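# Prop the bonnet fully open, release it, withdraw

## Task

Lift the bonnet all the way up until it is propped open on its own, then release it and pull both grippers away; it only counts if the bonnet remains open with no help from the robot at the end.

## Robot and tools

Robot: two arms, left_arm and right_arm, each with a parallel two-finger gripper. All coordinates use one scene frame: origin on the table surface midway between the arms, +x out over the table, +z up, left_arm on the +y side. Bases: left_arm at (+0.004, +0.273, 0) m, quat_wxyz (+0.998, 0, 0, +0.059); right_arm at (-0.001, -0.226, 0) m, quat_wxyz (+0.996, 0, 0, -0.085). The names left and right are labels only, not image sides. On each gripper the fingers extend along its +z axis and close along its y axis; the reported hand point sits between the pads, roughly 1 cm short of the tips. Reported positions can be a little off, more so at long reach.

The 16-number row (used by execute_actions and move): one flat list covering both arms, left_arm first then right_arm, each as x, y, z, qw, qx, qy, qz, opening. x, y, z are an absolute target in metres for that gripper's hand point; qw..qz an absolute orientation quaternion, w first, both in the scene frame. Opening runs from -1 (closed) to +1 (fully open, 0.093 m). Every row must include both arms even if one is idle; to hold an arm still, repeat its last reported position and the quaternion you intend it to keep, plus its current opening. A target more than 0.6 m from the arm's last reported position along any gripper axis is refused and nothing moves. Per control step the command is also clipped to 70 mm and 16 degrees from the measured pose, so far targets take several actions; joint friction can leave the hand up to about 31 mm short, and very small commands may do nothing.

execute_actions: argument actions is a list with zero or one entry. Empty list: just report the state. {"rows": [...], "steps": n}: up to 15 rows, n from 1 to 15 (default 15), each step 1/30 s, one row per step, the final row reused if rows run out. {"steps": n} alone waits up to 300 steps counted from the previous result. Optional pictures (true/false) controls whether camera images are returned.

move: target is one 16-number row as above; speed in m/s from 0.002 to 0.5 (default 0.25; rotation capped at twice that in rad/s). Both grippers travel straight lines to their targets, finishing together within 0.5 to 10 s; paths do not avoid obstacles or the other arm, and grippers may overshoot the speed, especially with a nearly straight arm. Faster contact means a harder hit; aiming deeper past the contact presses harder. The opening is applied at the start. The result adds a move: line with the ending (done, off_target, moving, held, fault) and any limits: paced means the sent pose was clipped, held means a safety check blocked some steps (speed can then jump). It also lists each gripper's distance from its target.

wait: seconds from 0 to 10; the robot gets nothing new. zoom_image: camera (cam_high, cam_low, cam_left_wrist, cam_right_wrist; all 504x504) and region [x0, y0, x1, y1] in pixels, top-left origin, at most 504 by 504. show_instructions: shows this scene's reference pictures. read_manual: licence texts only. finished_scene: scene number; ends the scene irreversibly and grades it, so call it only after the bonnet is standing open and the arms are clear.

Reading results: the state line gives each gripper's position and quaternion. HELD marks steps where your row was partly or wholly not sent; a pose unreachable line names an arm whose command the clearance check altered or blocked. A Hand target line shows where the controller is now driving each gripper. grip_measured is the finger motor position on the -1..+1 scale: pads meet near -0.94 and each millimetre of object width adds about 0.0208, with a fixed per-gripper error up to 0.02. Because the fingers are spring-coupled, this number barely reveals contact. To keep a grip, keep sending the same closing value. The joint list ends with the gripper gap in metres. Joint ranges (rad): waist -2.618 to 3.054, shoulder and elbow 0 to 3.142, wrist pitch and yaw -1.571 to 1.571, wrist roll -2.094 to 2.094. FAULT lines mean an arm was stopped; MOTOR HOT warns from 75 °C, and at 90 °C or 100 °C the arm is halted or goes limp, so avoid long static holding under load.

The simulation keeps running while the operator composes the next call, and a move starts only once the robot has settled (or after 3 s).

Avoid: letting the two arms collide or push on each other, knocking anything off the table, slamming into the bonnet or car, dropping the bonnet, and excessive force. Loose objects may occasionally get a brief external nudge. Lift the bonnet steadily to its self-supporting position, confirm with cameras that it stays up after opening the gripper, then retract both arms.

Each tool is called after "Emit:" by a JSON object that holds its "api" and its "payload".

Reference images:

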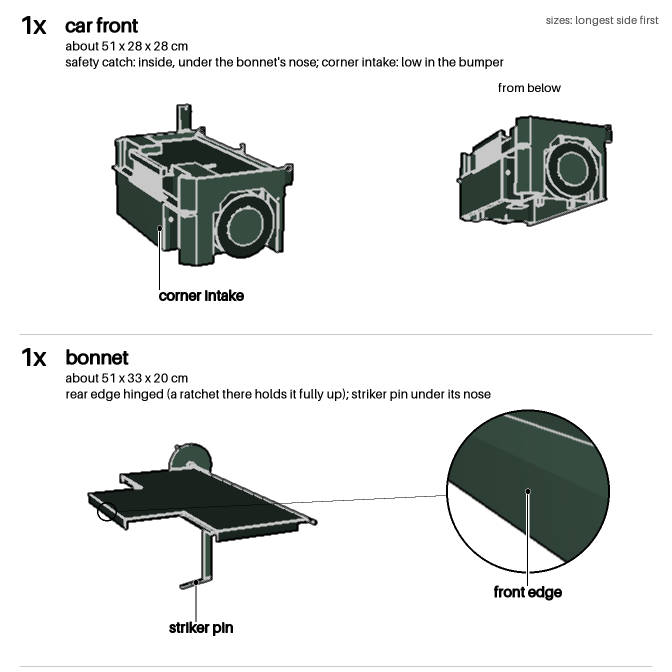

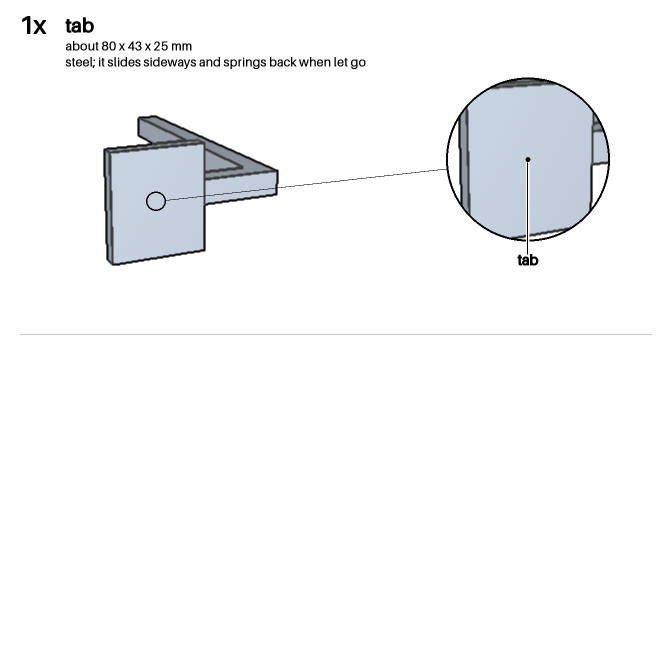

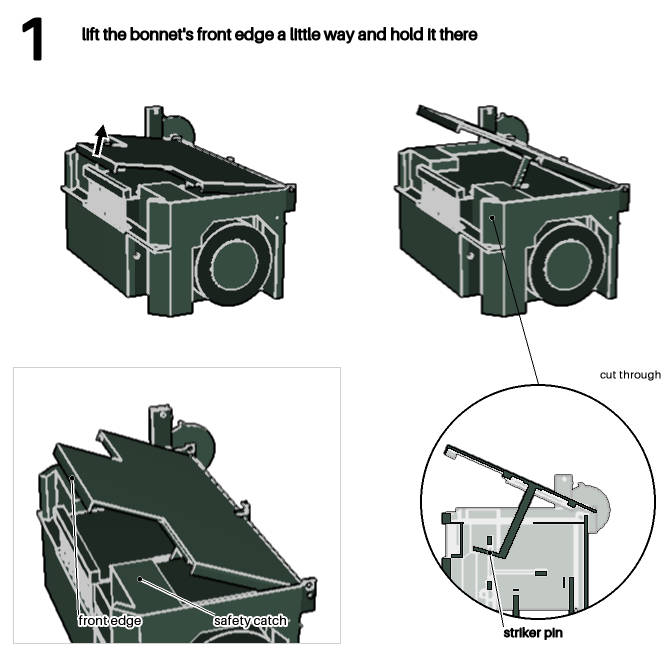

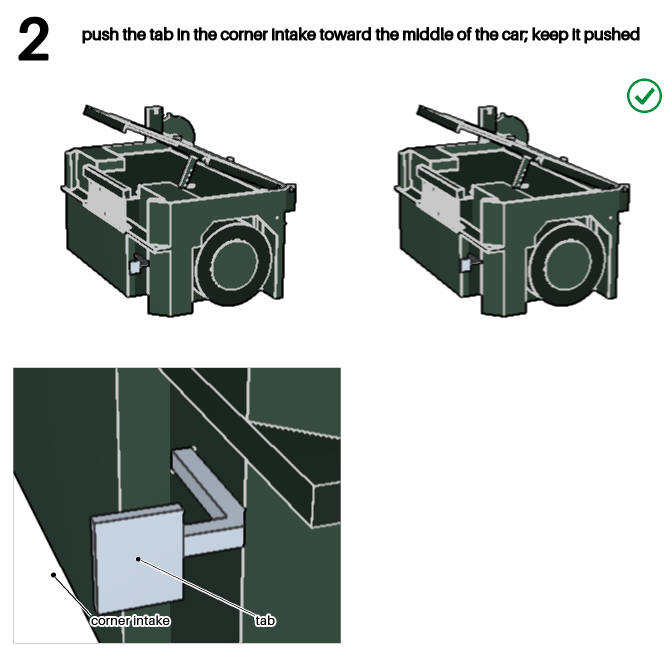

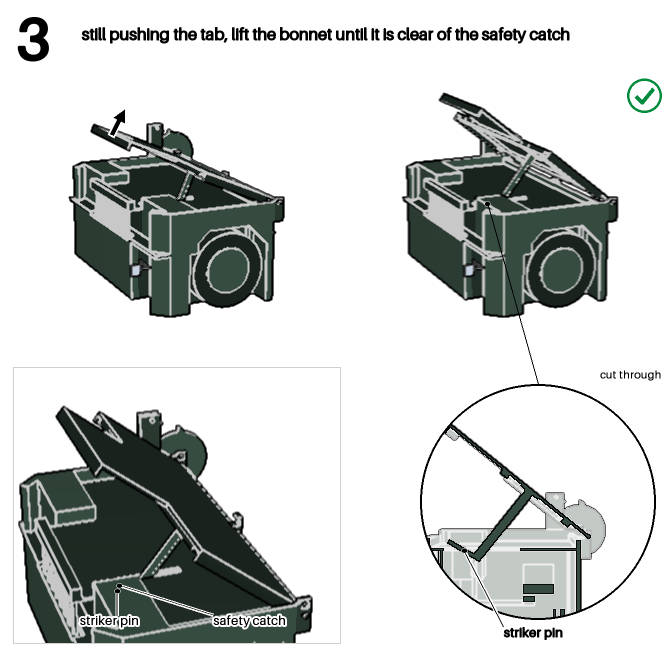

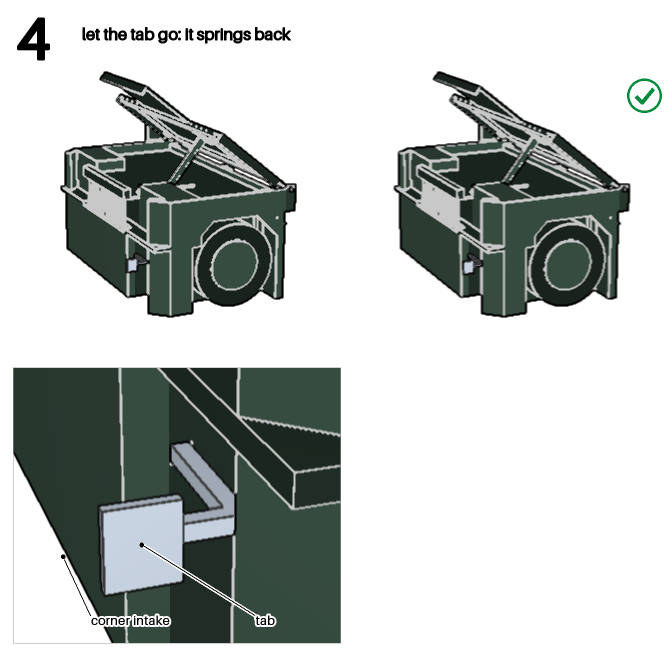

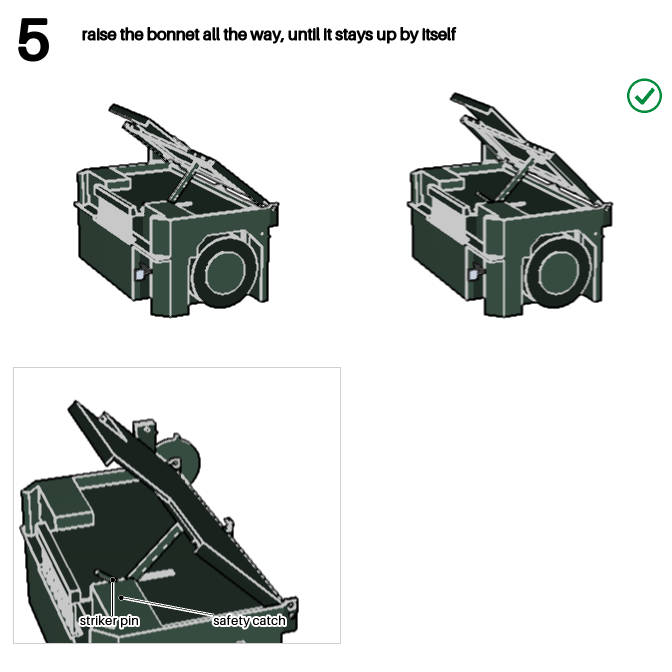

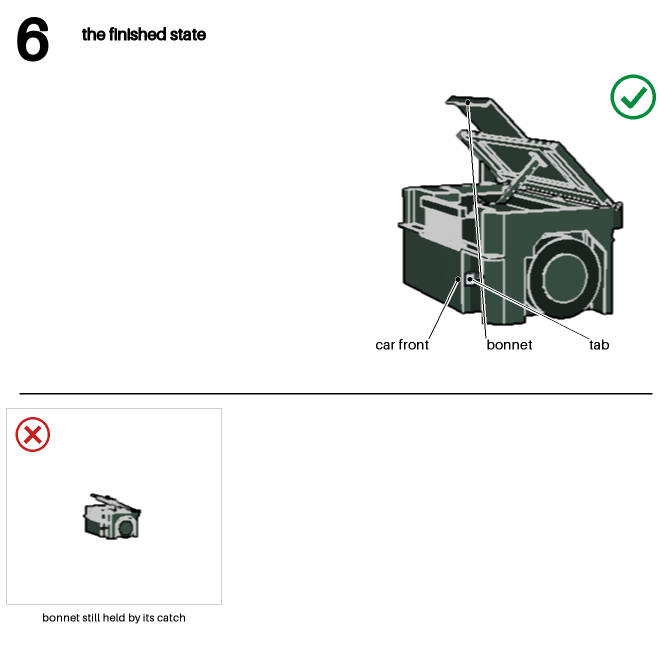

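## Session

Emit:
{"api": "execute_actions", "payload": {"actions": []}}

Scene clock: 0.00 s of 4710.00 s.
left_arm: end_effector_position=(+0.1413, -0.2205, +0.3631) grip_measured=+1.000 end_effector_quat_wxyz=(+0.418, -0.043, +0.781, -0.462) | right_arm: end_effector_position=(+0.0138, -0.6968, +0.1460) grip_measured=+1.000 end_effector_quat_wxyz=(+0.289, +0.731, +0.605, -0.130)
Joint positions: left_arm=[-1.636  1.725  1.677 -0.253 -0.714 -1.09   0.093] | right_arm=[-1.434  1.798  1.439 -0.588 -0.179  0.213  0.093]
Joint velocities: left_arm=[-0.002  0.002  0.012  0.037 -0.007 -0.051  0.   ] | right_arm=[ 0.012 -0.017 -0.007  0.022  0.051  0.007  0.   ]
Motor temperatures (°C, as the motors report them): left_arm=[28 27 25 28 26 28] | right_arm=[29 27 28 26 27 27]
Hand target (left_arm): +0.141, -0.220, +0.363; +0.418, -0.043, +0.781, -0.462
Hand target (right_arm): +0.014, -0.697, +0.146; +0.289, +0.731, +0.605, -0.130

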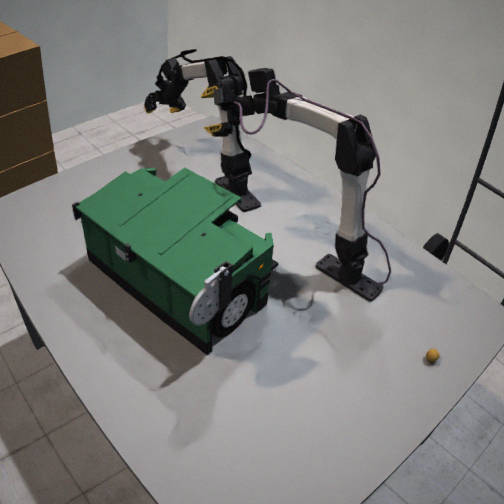

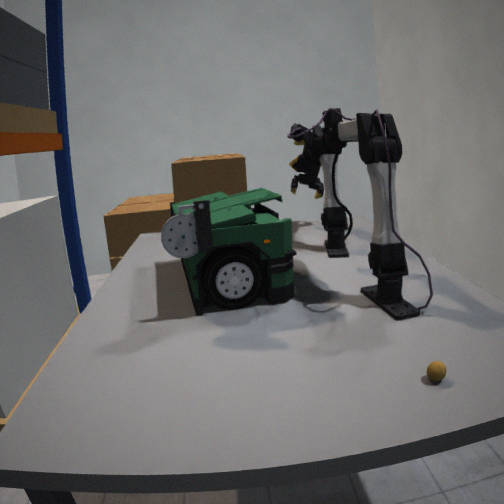

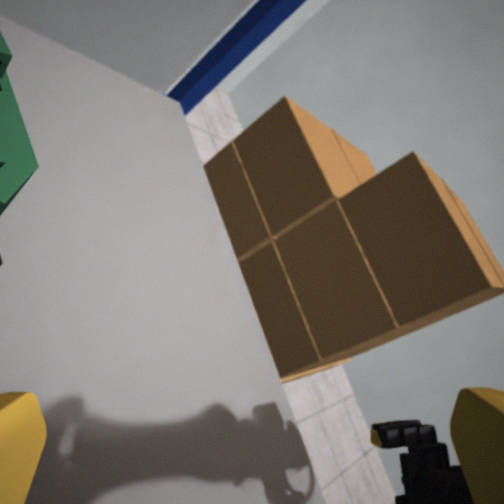

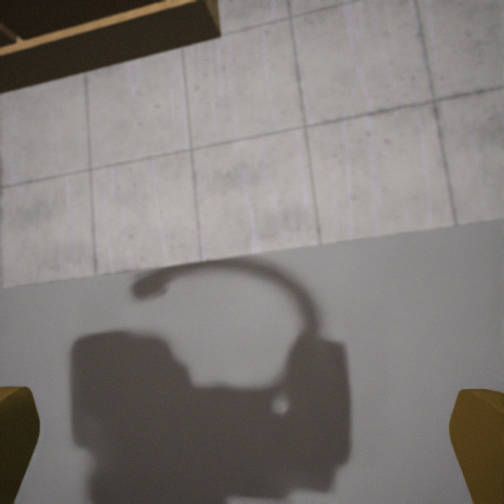

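Emit:
{"api": "zoom_image", "payload": {"camera": "cam_high", "region": [50, 60, 400, 370]}}

Emit:
{"api": "move", "payload": {"target": [0.05,0.12,0.36,0.793,0,0.609,0,1, 0.05,-0.32,0.36,0.793,0,0.609,0,1]}}

Region (50, 60, 400, 370) of cam_high's 504x504 image, scaled by 1.440, with more detail than that image has; it fills the top 446 rows of this view, and the rest is white.

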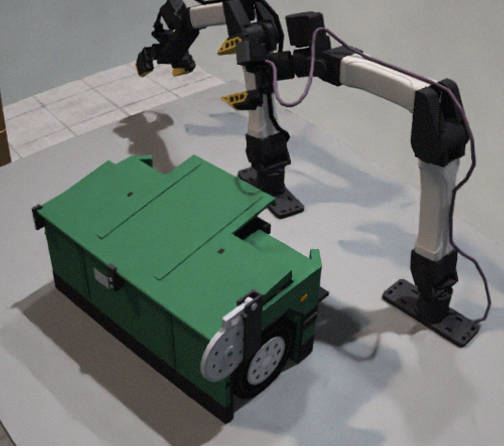

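Scene clock: 12.73 s of 4710.00 s.
left_arm: end_effector_position=(+0.0650, +0.1056, +0.3609) grip_measured=+1.000 end_effector_quat_wxyz=(+0.639, +0.301, +0.639, -0.305) | right_arm: end_effector_position=(+0.0910, -0.3699, +0.3520) grip_measured=+1.000 end_effector_quat_wxyz=(+0.663, +0.331, +0.624, -0.247)
Joint positions: left_arm=[-2.578  0.592  0.986 -1.13  -1.574 -0.741  0.093] | right_arm=[-2.247  0.531  1.001 -1.417 -1.573 -0.816  0.093]
Joint velocities: left_arm=[-0.012  0.002  0.012 -0.007 -0.066  0.066  0.   ] | right_arm=[ 0.002 -0.012 -0.012 -0.007  0.081  0.007  0.   ]
Motor temperatures (°C, as the motors report them): left_arm=[29 29 26 30 26 28] | right_arm=[29 31 30 28 27 27]
Hand target (left_arm): +0.064, +0.105, +0.358; +0.646, +0.310, +0.632, -0.295
Hand target (right_arm): +0.090, -0.371, +0.357; +0.667, +0.323, +0.625, -0.244
Off the commanded pose (left_arm): 0.021 m, 53 deg; orientation clipped at the last step of the last action.
Off the commanded pose (right_arm): 0.065 m, 50 deg; position and orientation clipped at the last step of the last action.
joint sent to its limit (left arm) — the command would take joint 5 (wrist yaw) past its lower limit, so that joint was sent only as far as its limit.
joint sent to its limit (right arm) — the command would take joint 5 (wrist yaw) past its lower limit, so that joint was sent only as far as its limit.
After step 90, 4.67 s passed at rest.
move: off_target (left_arm, right_arm); limits=paced

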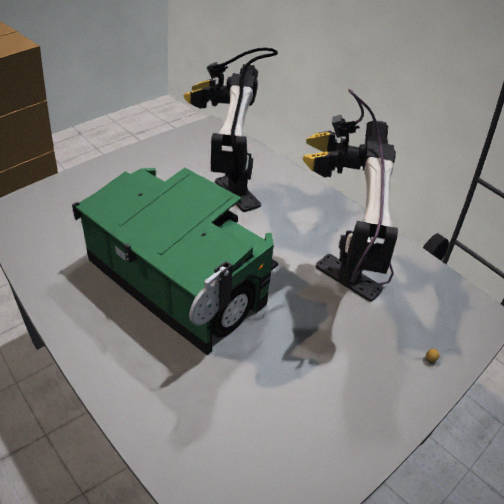

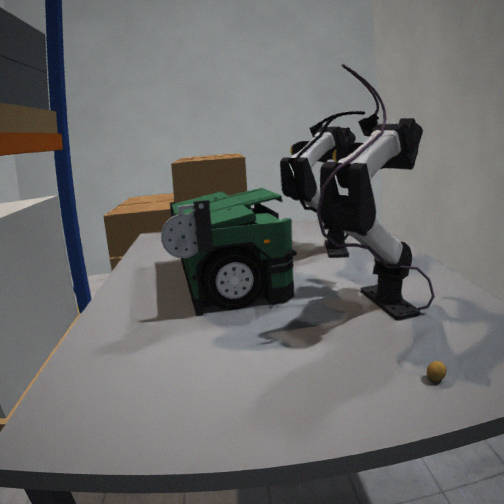

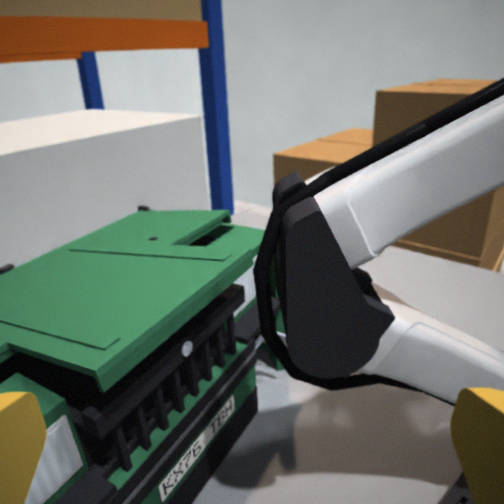

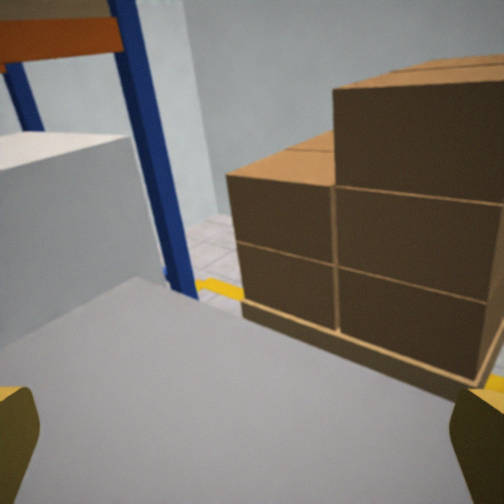

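Emit:
{"api": "move", "payload": {"target": [0.0,-0.03,0.42,0.271,0.653,0.653,-0.271,1, 0.0,-0.53,0.42,0.271,0.653,0.653,-0.271,1]}}

Emit:
{"api": "move", "payload": {"target": [0.2,0.07,0.44,0.354,0.354,0.854,-0.146,1, 0.2,-0.44,0.44,0.354,0.354,0.854,-0.146,1]}}

Emit:
{"api": "move", "payload": {"target": [0.2,0.27,0.42,0.5,0,0.866,0,1, 0.2,-0.23,0.42,0.5,0,0.866,0,1]}}

Scene clock: 26.93 s of 4710.00 s.
left_arm: end_effector_position=(-0.0014, -0.0322, +0.4156) grip_measured=+1.000 end_effector_quat_wxyz=(+0.276, +0.656, +0.654, -0.259) | right_arm: end_effector_position=(+0.0011, -0.5311, +0.4219) grip_measured=+1.000 end_effector_quat_wxyz=(+0.282, +0.655, +0.646, -0.271)
Joint positions: left_arm=[-1.74   1.492  2.25  -1.555 -0.057 -0.024  0.093] | right_arm=[-1.399  1.48   2.249 -1.536 -0.007  0.02   0.093]
Joint velocities: left_arm=[-0.002  0.012 -0.002 -0.007 -0.007  0.022  0.   ] | right_arm=[ 0.012  0.007  0.002 -0.007 -0.066 -0.037  0.   ]
Motor temperatures (°C, as the motors report them): left_arm=[29 29 27 30 26 28] | right_arm=[29 30 32 29 27 27]
Hand target (left_arm): +0.000, -0.033, +0.420; +0.280, +0.654, +0.652, -0.263
Hand target (right_arm): +0.003, -0.533, +0.422; +0.279, +0.657, +0.646, -0.271
Off the commanded pose (left_arm): 0.005 m, 2 deg.
Off the commanded pose (right_arm): 0.002 m, 2 deg.
joint sent to its limit (left arm) — the command would take joint 4 (wrist pitch) past its lower limit, so that joint was sent only as far as its limit.
After step 90, 8.37 s passed at rest.
move: done

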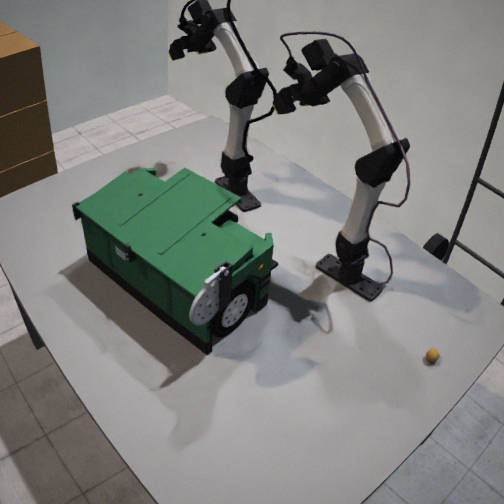

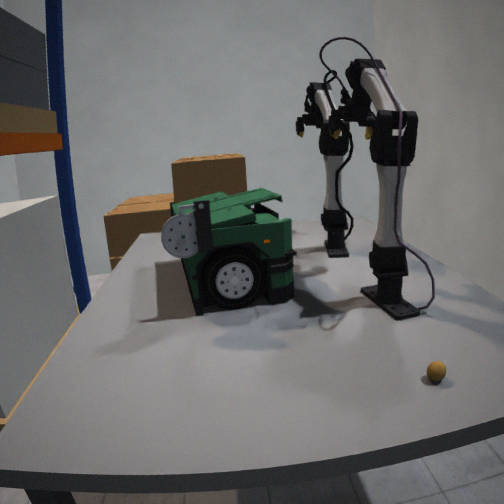

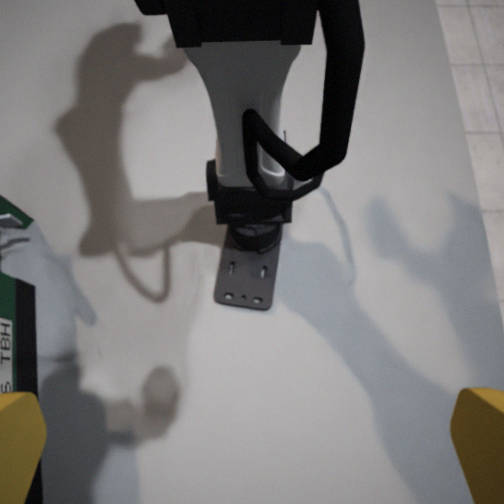

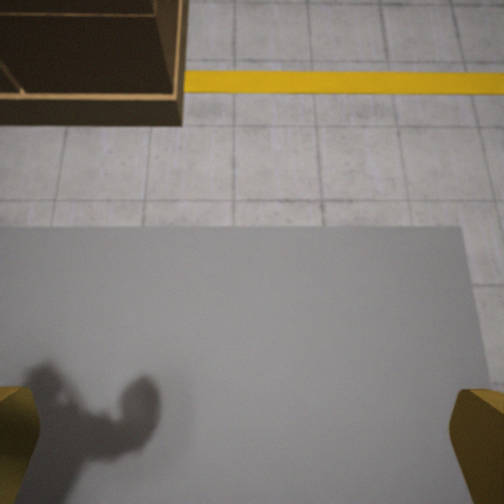

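Scene clock: 28.97 s of 4710.00 s.
left_arm: end_effector_position=(+0.1985, +0.0726, +0.4363) grip_measured=+1.000 end_effector_quat_wxyz=(+0.385, +0.351, +0.840, -0.149) | right_arm: end_effector_position=(+0.1930, -0.4372, +0.4388) grip_measured=+1.000 end_effector_quat_wxyz=(+0.386, +0.362, +0.834, -0.157)
Joint positions: left_arm=[-0.951  1.407  2.242 -1.555 -0.05  -0.018  0.093] | right_arm=[-0.684  1.43   2.266 -1.547 -0.044 -0.015  0.093]
Joint velocities: left_arm=[ 0.012  0.002 -0.017  0.007 -0.022  0.022  0.   ] | right_arm=[-0.012  0.027  0.007 -0.081  0.051 -0.037  0.   ]
Motor temperatures (°C, as the motors report them): left_arm=[29 29 27 31 26 28] | right_arm=[29 30 32 29 27 27]
Hand target (left_arm): +0.201, +0.072, +0.440; +0.388, +0.351, +0.838, -0.151
Hand target (right_arm): +0.199, -0.436, +0.439; +0.387, +0.352, +0.839, -0.152
Off the commanded pose (left_arm): 0.005 m, 4 deg.
Off the commanded pose (right_arm): 0.008 m, 5 deg.
joint sent to its limit (left arm) — the command would take joint 4 (wrist pitch) past its lower limit, so that joint was sent only as far as its limit.
joint sent to its limit (right arm) — the command would take joint 4 (wrist pitch) past its lower limit, so that joint was sent only as far as its limit.
move: off_target (left_arm, right_arm)

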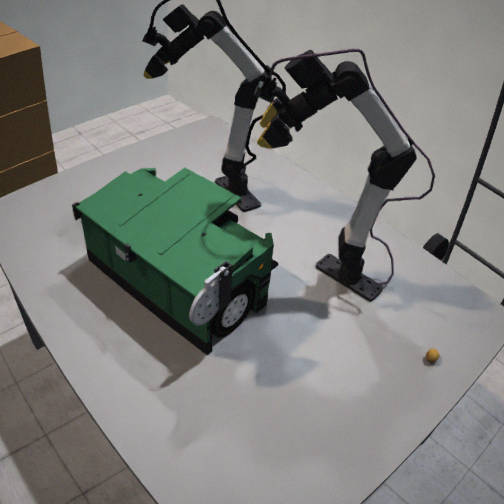

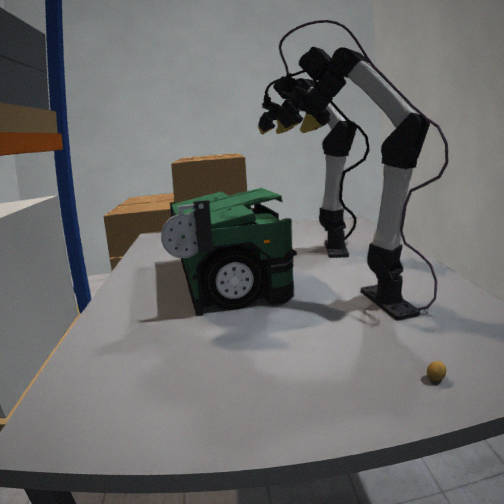

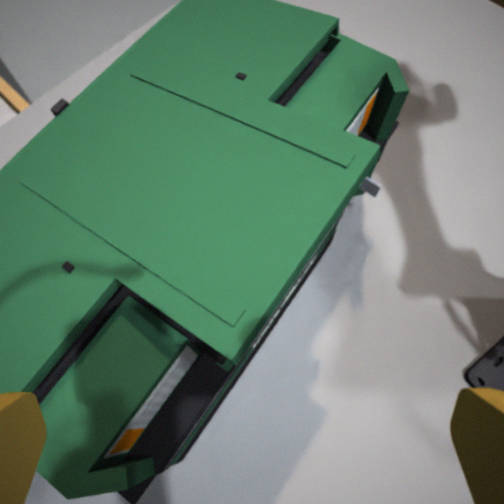

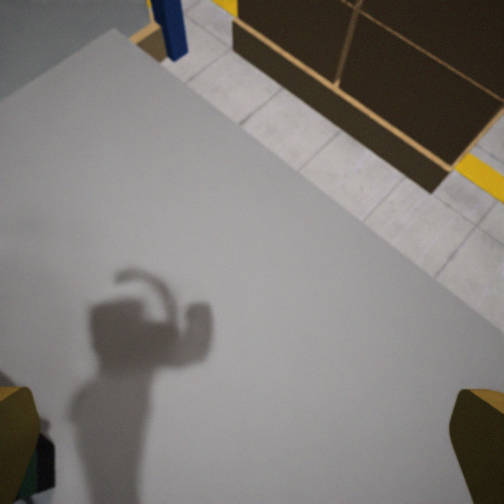

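Scene clock: 31.33 s of 4710.00 s.
left_arm: end_effector_position=(+0.1990, +0.2717, +0.4201) grip_measured=+1.000 end_effector_quat_wxyz=(+0.495, +0.002, +0.869, +0.008) | right_arm: end_effector_position=(+0.1971, -0.2291, +0.4202) grip_measured=+1.000 end_effector_quat_wxyz=(+0.491, +0.000, +0.871, +0.012)
Joint positions: left_arm=[-0.188  0.928  1.741 -1.351 -0.071 -0.025  0.093] | right_arm=[ 0.054  0.945  1.753 -1.358 -0.119 -0.048  0.093]
Joint velocities: left_arm=[ 0.002  0.002 -0.002  0.007  0.066  0.007  0.   ] | right_arm=[ 0.007 -0.002  0.002 -0.022  0.022 -0.037  0.   ]
Motor temperatures (°C, as the motors report them): left_arm=[29 29 27 31 26 28] | right_arm=[29 30 31 30 27 27]
Hand target (left_arm): +0.199, +0.272, +0.421; +0.502, +0.003, +0.865, +0.007
Hand target (right_arm): +0.196, -0.229, +0.420; +0.496, +0.003, +0.868, +0.010
Off the commanded pose (left_arm): 0.002 m, 1 deg.
Off the commanded pose (right_arm): 0.003 m, 2 deg.
move: done

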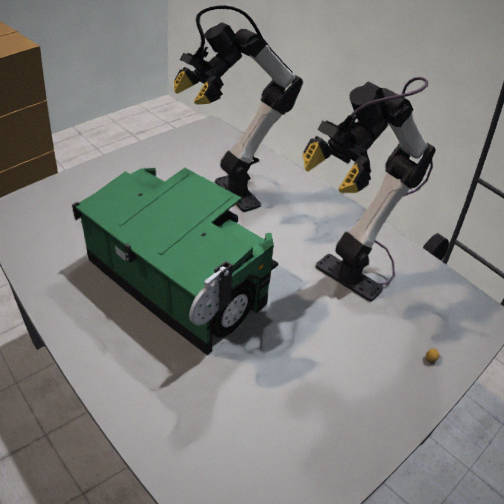

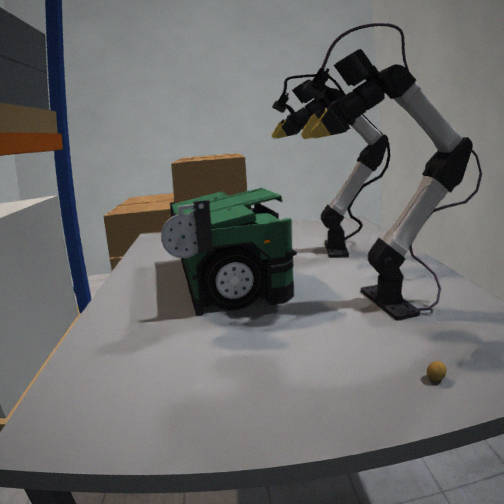

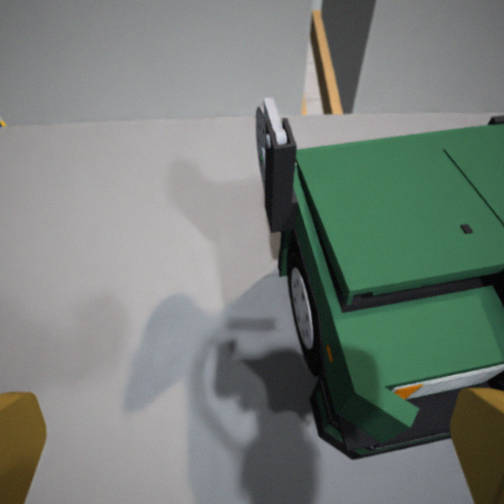

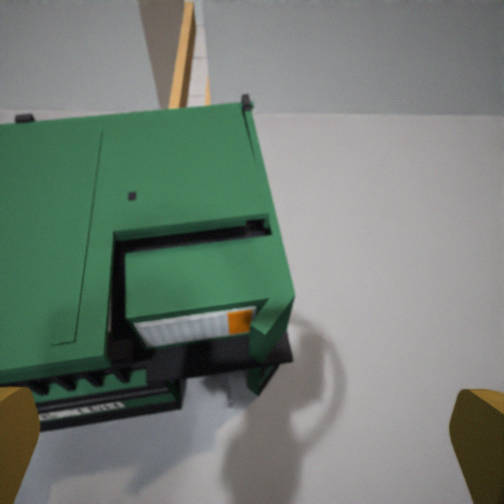

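Emit:
{"api": "move", "payload": {"target": [0.17,0.12,0.24,0.643,0,0.766,0,1, 0.18,-0.25,0.16,0.609,0,0.793,0,1]}}

Scene clock: 51.87 s of 4710.00 s.
left_arm: end_effector_position=(+0.1680, +0.1181, +0.2315) grip_measured=+1.000 end_effector_quat_wxyz=(+0.632, +0.002, +0.775, -0.014) | right_arm: end_effector_position=(+0.1811, -0.2522, +0.1652) grip_measured=+1.000 end_effector_quat_wxyz=(+0.600, -0.014, +0.800, +0.004)
Joint positions: left_arm=[-1.698  1.068  0.805 -1.226 -1.369 -1.508  0.093] | right_arm=[-0.802  0.007  0.318 -0.804 -0.936 -0.419  0.093]
Joint velocities: left_arm=[-0.007  0.002  0.002  0.066 -0.022 -0.051  0.   ] | right_arm=[ 0.002  0.007 -0.002  0.066 -0.081 -0.095  0.   ]
Motor temperatures (°C, as the motors report them): left_arm=[29 28 27 34 26 28] | right_arm=[29 29 31 34 27 27]
Hand target (left_arm): +0.169, +0.115, +0.238; +0.638, -0.004, +0.770, -0.016
Hand target (right_arm): +0.181, -0.252, +0.160; +0.600, -0.015, +0.800, +0.006
Off the commanded pose (left_arm): 0.009 m, 2 deg.
Off the commanded pose (right_arm): 0.006 m, 2 deg.
joint sent to its limit (right arm) — the command would take joint 2 (shoulder) past its lower limit, so that joint was sent only as far as its limit.
After step 90, 15.30 s passed at rest.
move: done; limits=paced

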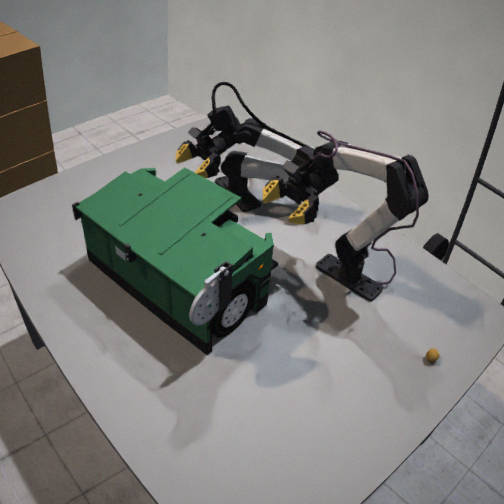

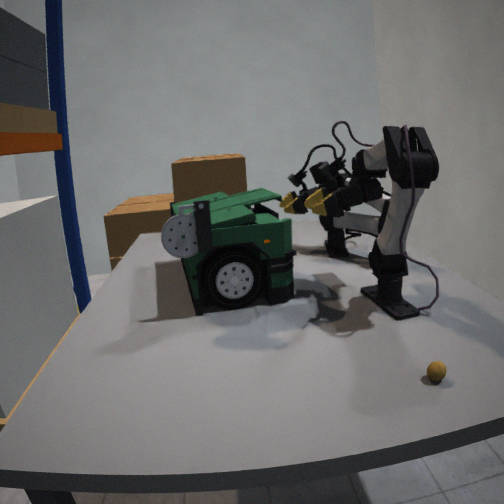

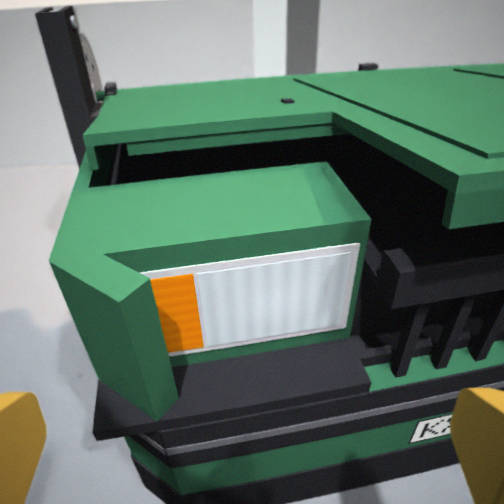

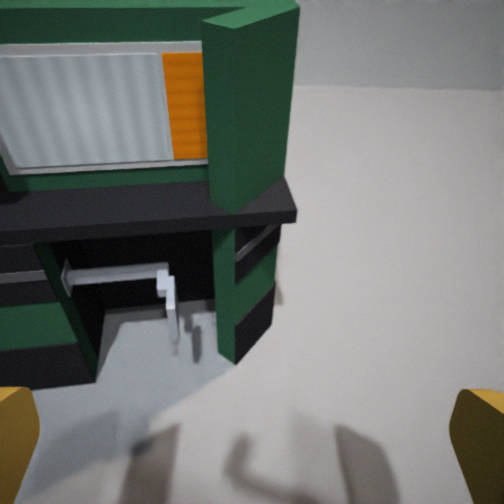

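Emit:
{"api": "move", "payload": {"target": [0.17,0.09,0.30,0.572,0.271,0.745,-0.208,1, 0.22,-0.217,0.11,0.536,-0.059,0.841,0.038,-0.2]}}

Scene clock: 76.07 s of 4710.00 s.
left_arm: end_effector_position=(+0.1713, +0.0917, +0.2815) grip_measured=+1.000 end_effector_quat_wxyz=(+0.553, +0.280, +0.762, -0.186) | right_arm: end_effector_position=(+0.2180, -0.2161, +0.1199) grip_measured=-0.198 end_effector_quat_wxyz=(+0.547, -0.058, +0.834, +0.041)
Joint positions: left_arm=[-1.209  0.551  0.759 -0.56  -0.391 -0.113  0.093] | right_arm=[-0.012  0.123  0.172 -0.479 -0.298 -0.129  0.036]
Joint velocities: left_arm=[-0.007 -0.017 -0.022 -0.051 -0.066 -0.095  0.   ] | right_arm=[-0.002 -0.002  0.007  0.11   0.081 -0.007 -0.   ]
Motor temperatures (°C, as the motors report them): left_arm=[29 28 31 31 26 28] | right_arm=[29 29 32 34 27 27]
Hand target (left_arm): +0.171, +0.095, +0.303; +0.572, +0.269, +0.748, -0.202
Hand target (right_arm): +0.219, -0.216, +0.111; +0.538, -0.054, +0.840, +0.043
Off the commanded pose (left_arm): 0.019 m, 4 deg.
Off the commanded pose (right_arm): 0.010 m, 2 deg.
After step 90, 19.03 s passed at rest.
move: off_target (left_arm)

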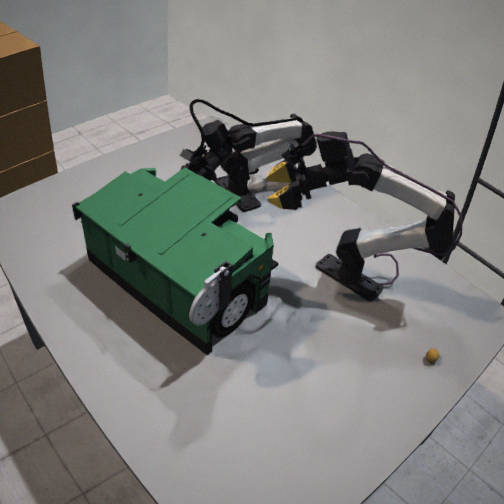

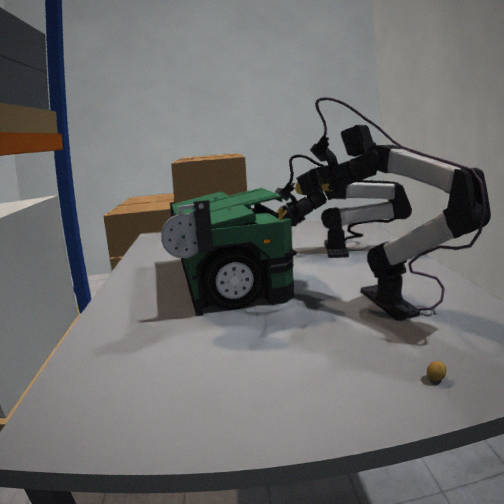

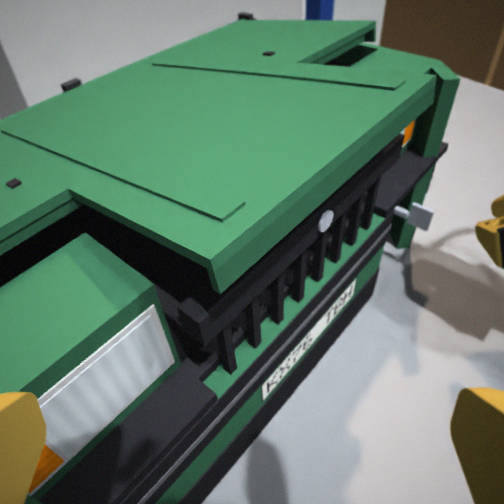

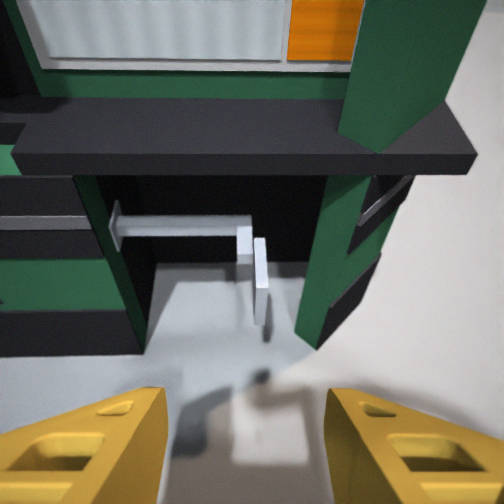

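Emit:
{"api": "move", "payload": {"target": [0.17,0.09,0.30,0.572,0.271,0.745,-0.208,1, 0.255,-0.212,0.085,0.536,-0.059,0.841,0.038,-0.2], "speed": 0.1}}

Scene clock: 88.07 s of 4710.00 s.
left_arm: end_effector_position=(+0.1714, +0.0899, +0.2854) grip_measured=+1.000 end_effector_quat_wxyz=(+0.557, +0.278, +0.758, -0.193) | right_arm: end_effector_position=(+0.2553, -0.2125, +0.0956) grip_measured=-0.198 end_effector_quat_wxyz=(+0.545, -0.061, +0.835, +0.037)
Joint positions: left_arm=[-1.209  0.551  0.759 -0.542 -0.387 -0.112  0.093] | right_arm=[ 0.092  0.501  0.076  0.002 -0.2   -0.095  0.036]
Joint velocities: left_arm=[ 0.017  0.007 -0.012  0.051 -0.066  0.081  0.   ] | right_arm=[-0.007 -0.007  0.007 -0.037 -0.066  0.007 -0.   ]
Motor temperatures (°C, as the motors report them): left_arm=[29 28 33 34 26 28] | right_arm=[29 29 32 36 27 27]
Hand target (left_arm): +0.170, +0.091, +0.300; +0.572, +0.271, +0.746, -0.208
Hand target (right_arm): +0.254, -0.211, +0.086; +0.536, -0.058, +0.841, +0.039
Off the commanded pose (left_arm): 0.015 m, 3 deg.
Off the commanded pose (right_arm): 0.011 m, 1 deg.
After step 90, 7.53 s passed at rest.
move: off_target (left_arm, right_arm)

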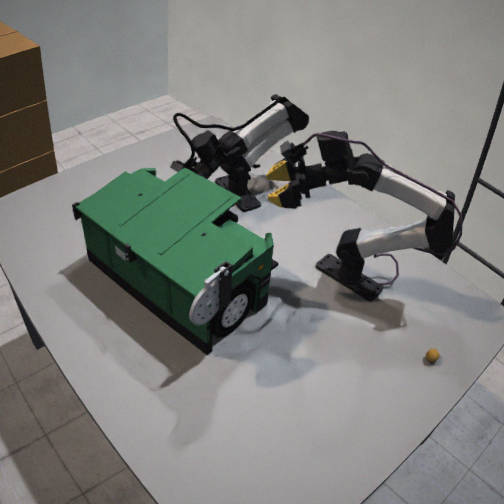

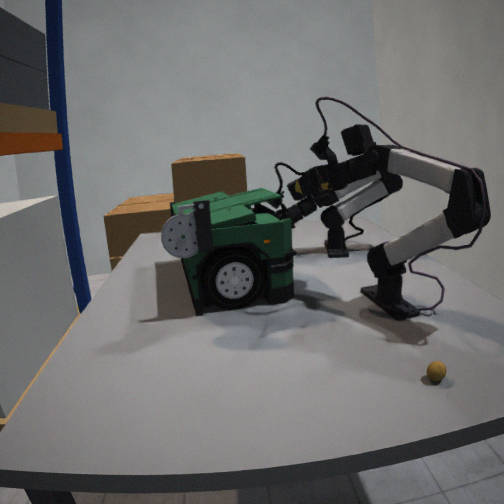

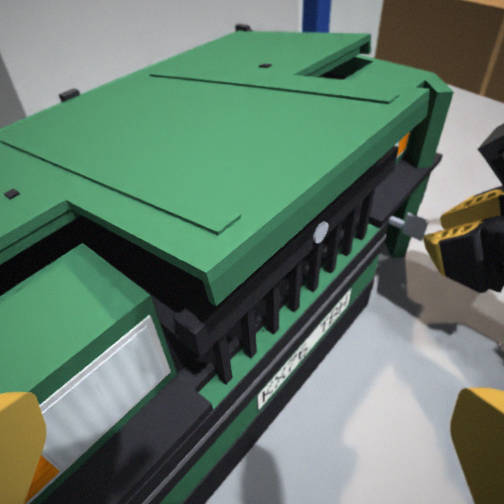

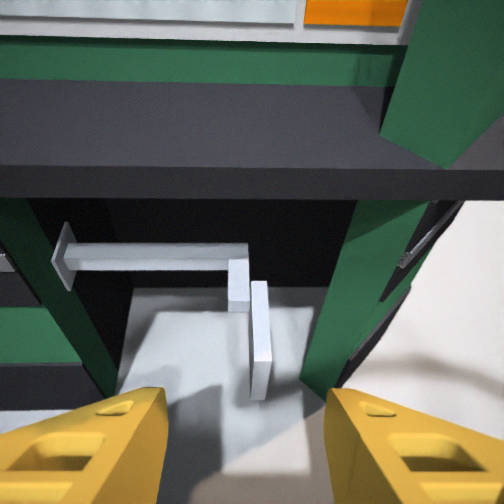

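Emit:
{"api": "move", "payload": {"target": [0.17,0.09,0.30,0.572,0.271,0.745,-0.208,1, 0.28,-0.211,0.082,0.536,-0.059,0.841,0.038,-0.2], "speed": 0.05}}

Emit:
{"api": "zoom_image", "payload": {"camera": "cam_left_wrist", "region": [340, 130, 504, 300]}}

Scene clock: 99.10 s of 4710.00 s.
left_arm: end_effector_position=(+0.1714, +0.0898, +0.2855) grip_measured=+1.000 end_effector_quat_wxyz=(+0.558, +0.278, +0.758, -0.193) | right_arm: end_effector_position=(+0.2768, -0.2118, +0.0807) grip_measured=-0.198 end_effector_quat_wxyz=(+0.534, -0.061, +0.843, +0.038)
Joint positions: left_arm=[-1.209  0.551  0.759 -0.541 -0.386 -0.112  0.093] | right_arm=[ 0.112  0.817  0.076  0.292 -0.182 -0.087  0.036]
Joint velocities: left_arm=[-0.002  0.007 -0.002  0.037 -0.037  0.095  0.   ] | right_arm=[ 0.002  0.012 -0.017  0.081 -0.007 -0.007  0.   ]
Motor temperatures (°C, as the motors report them): left_arm=[29 28 33 36 26 28] | right_arm=[29 29 33 37 27 27]
Hand target (left_arm): +0.170, +0.091, +0.300; +0.572, +0.271, +0.746, -0.208
Hand target (right_arm): +0.280, -0.211, +0.082; +0.536, -0.059, +0.841, +0.038
Off the commanded pose (left_arm): 0.015 m, 3 deg.
Off the commanded pose (right_arm): 0.004 m, 0 deg.
After step 90, 6.77 s passed at rest.
move: off_target (left_arm)

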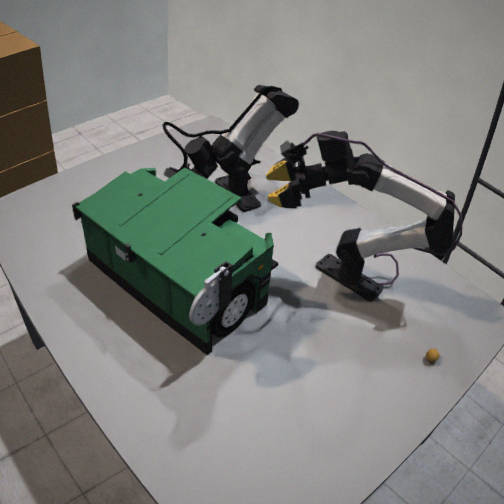

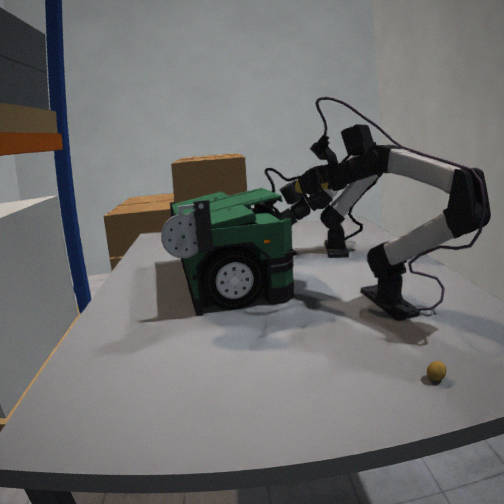

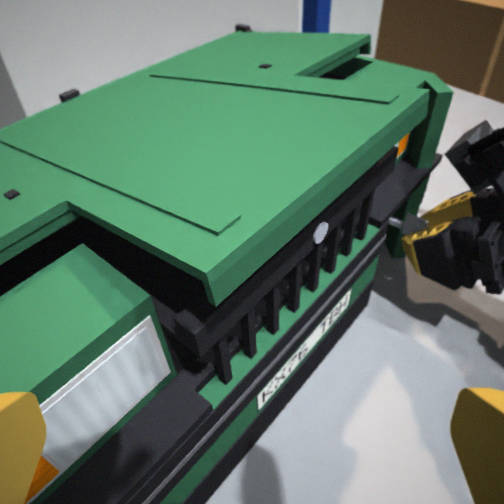

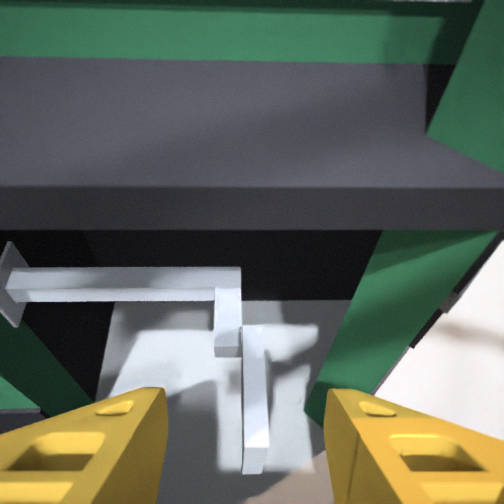

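Region (340, 130, 504, 300) of cam_left_wrist's 504x504 image, scaled by 2.965, with more detail than that image has; it fills the left 486 columns of this view, and the rest is white.

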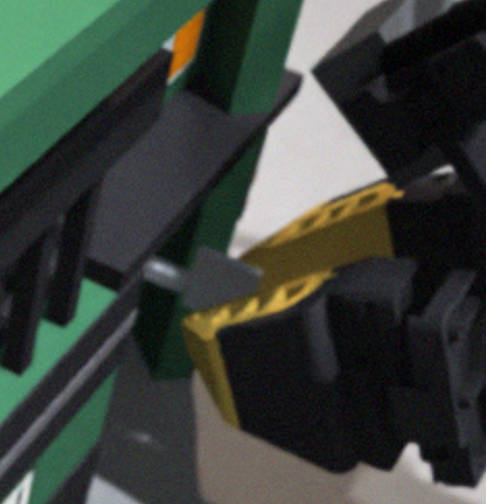

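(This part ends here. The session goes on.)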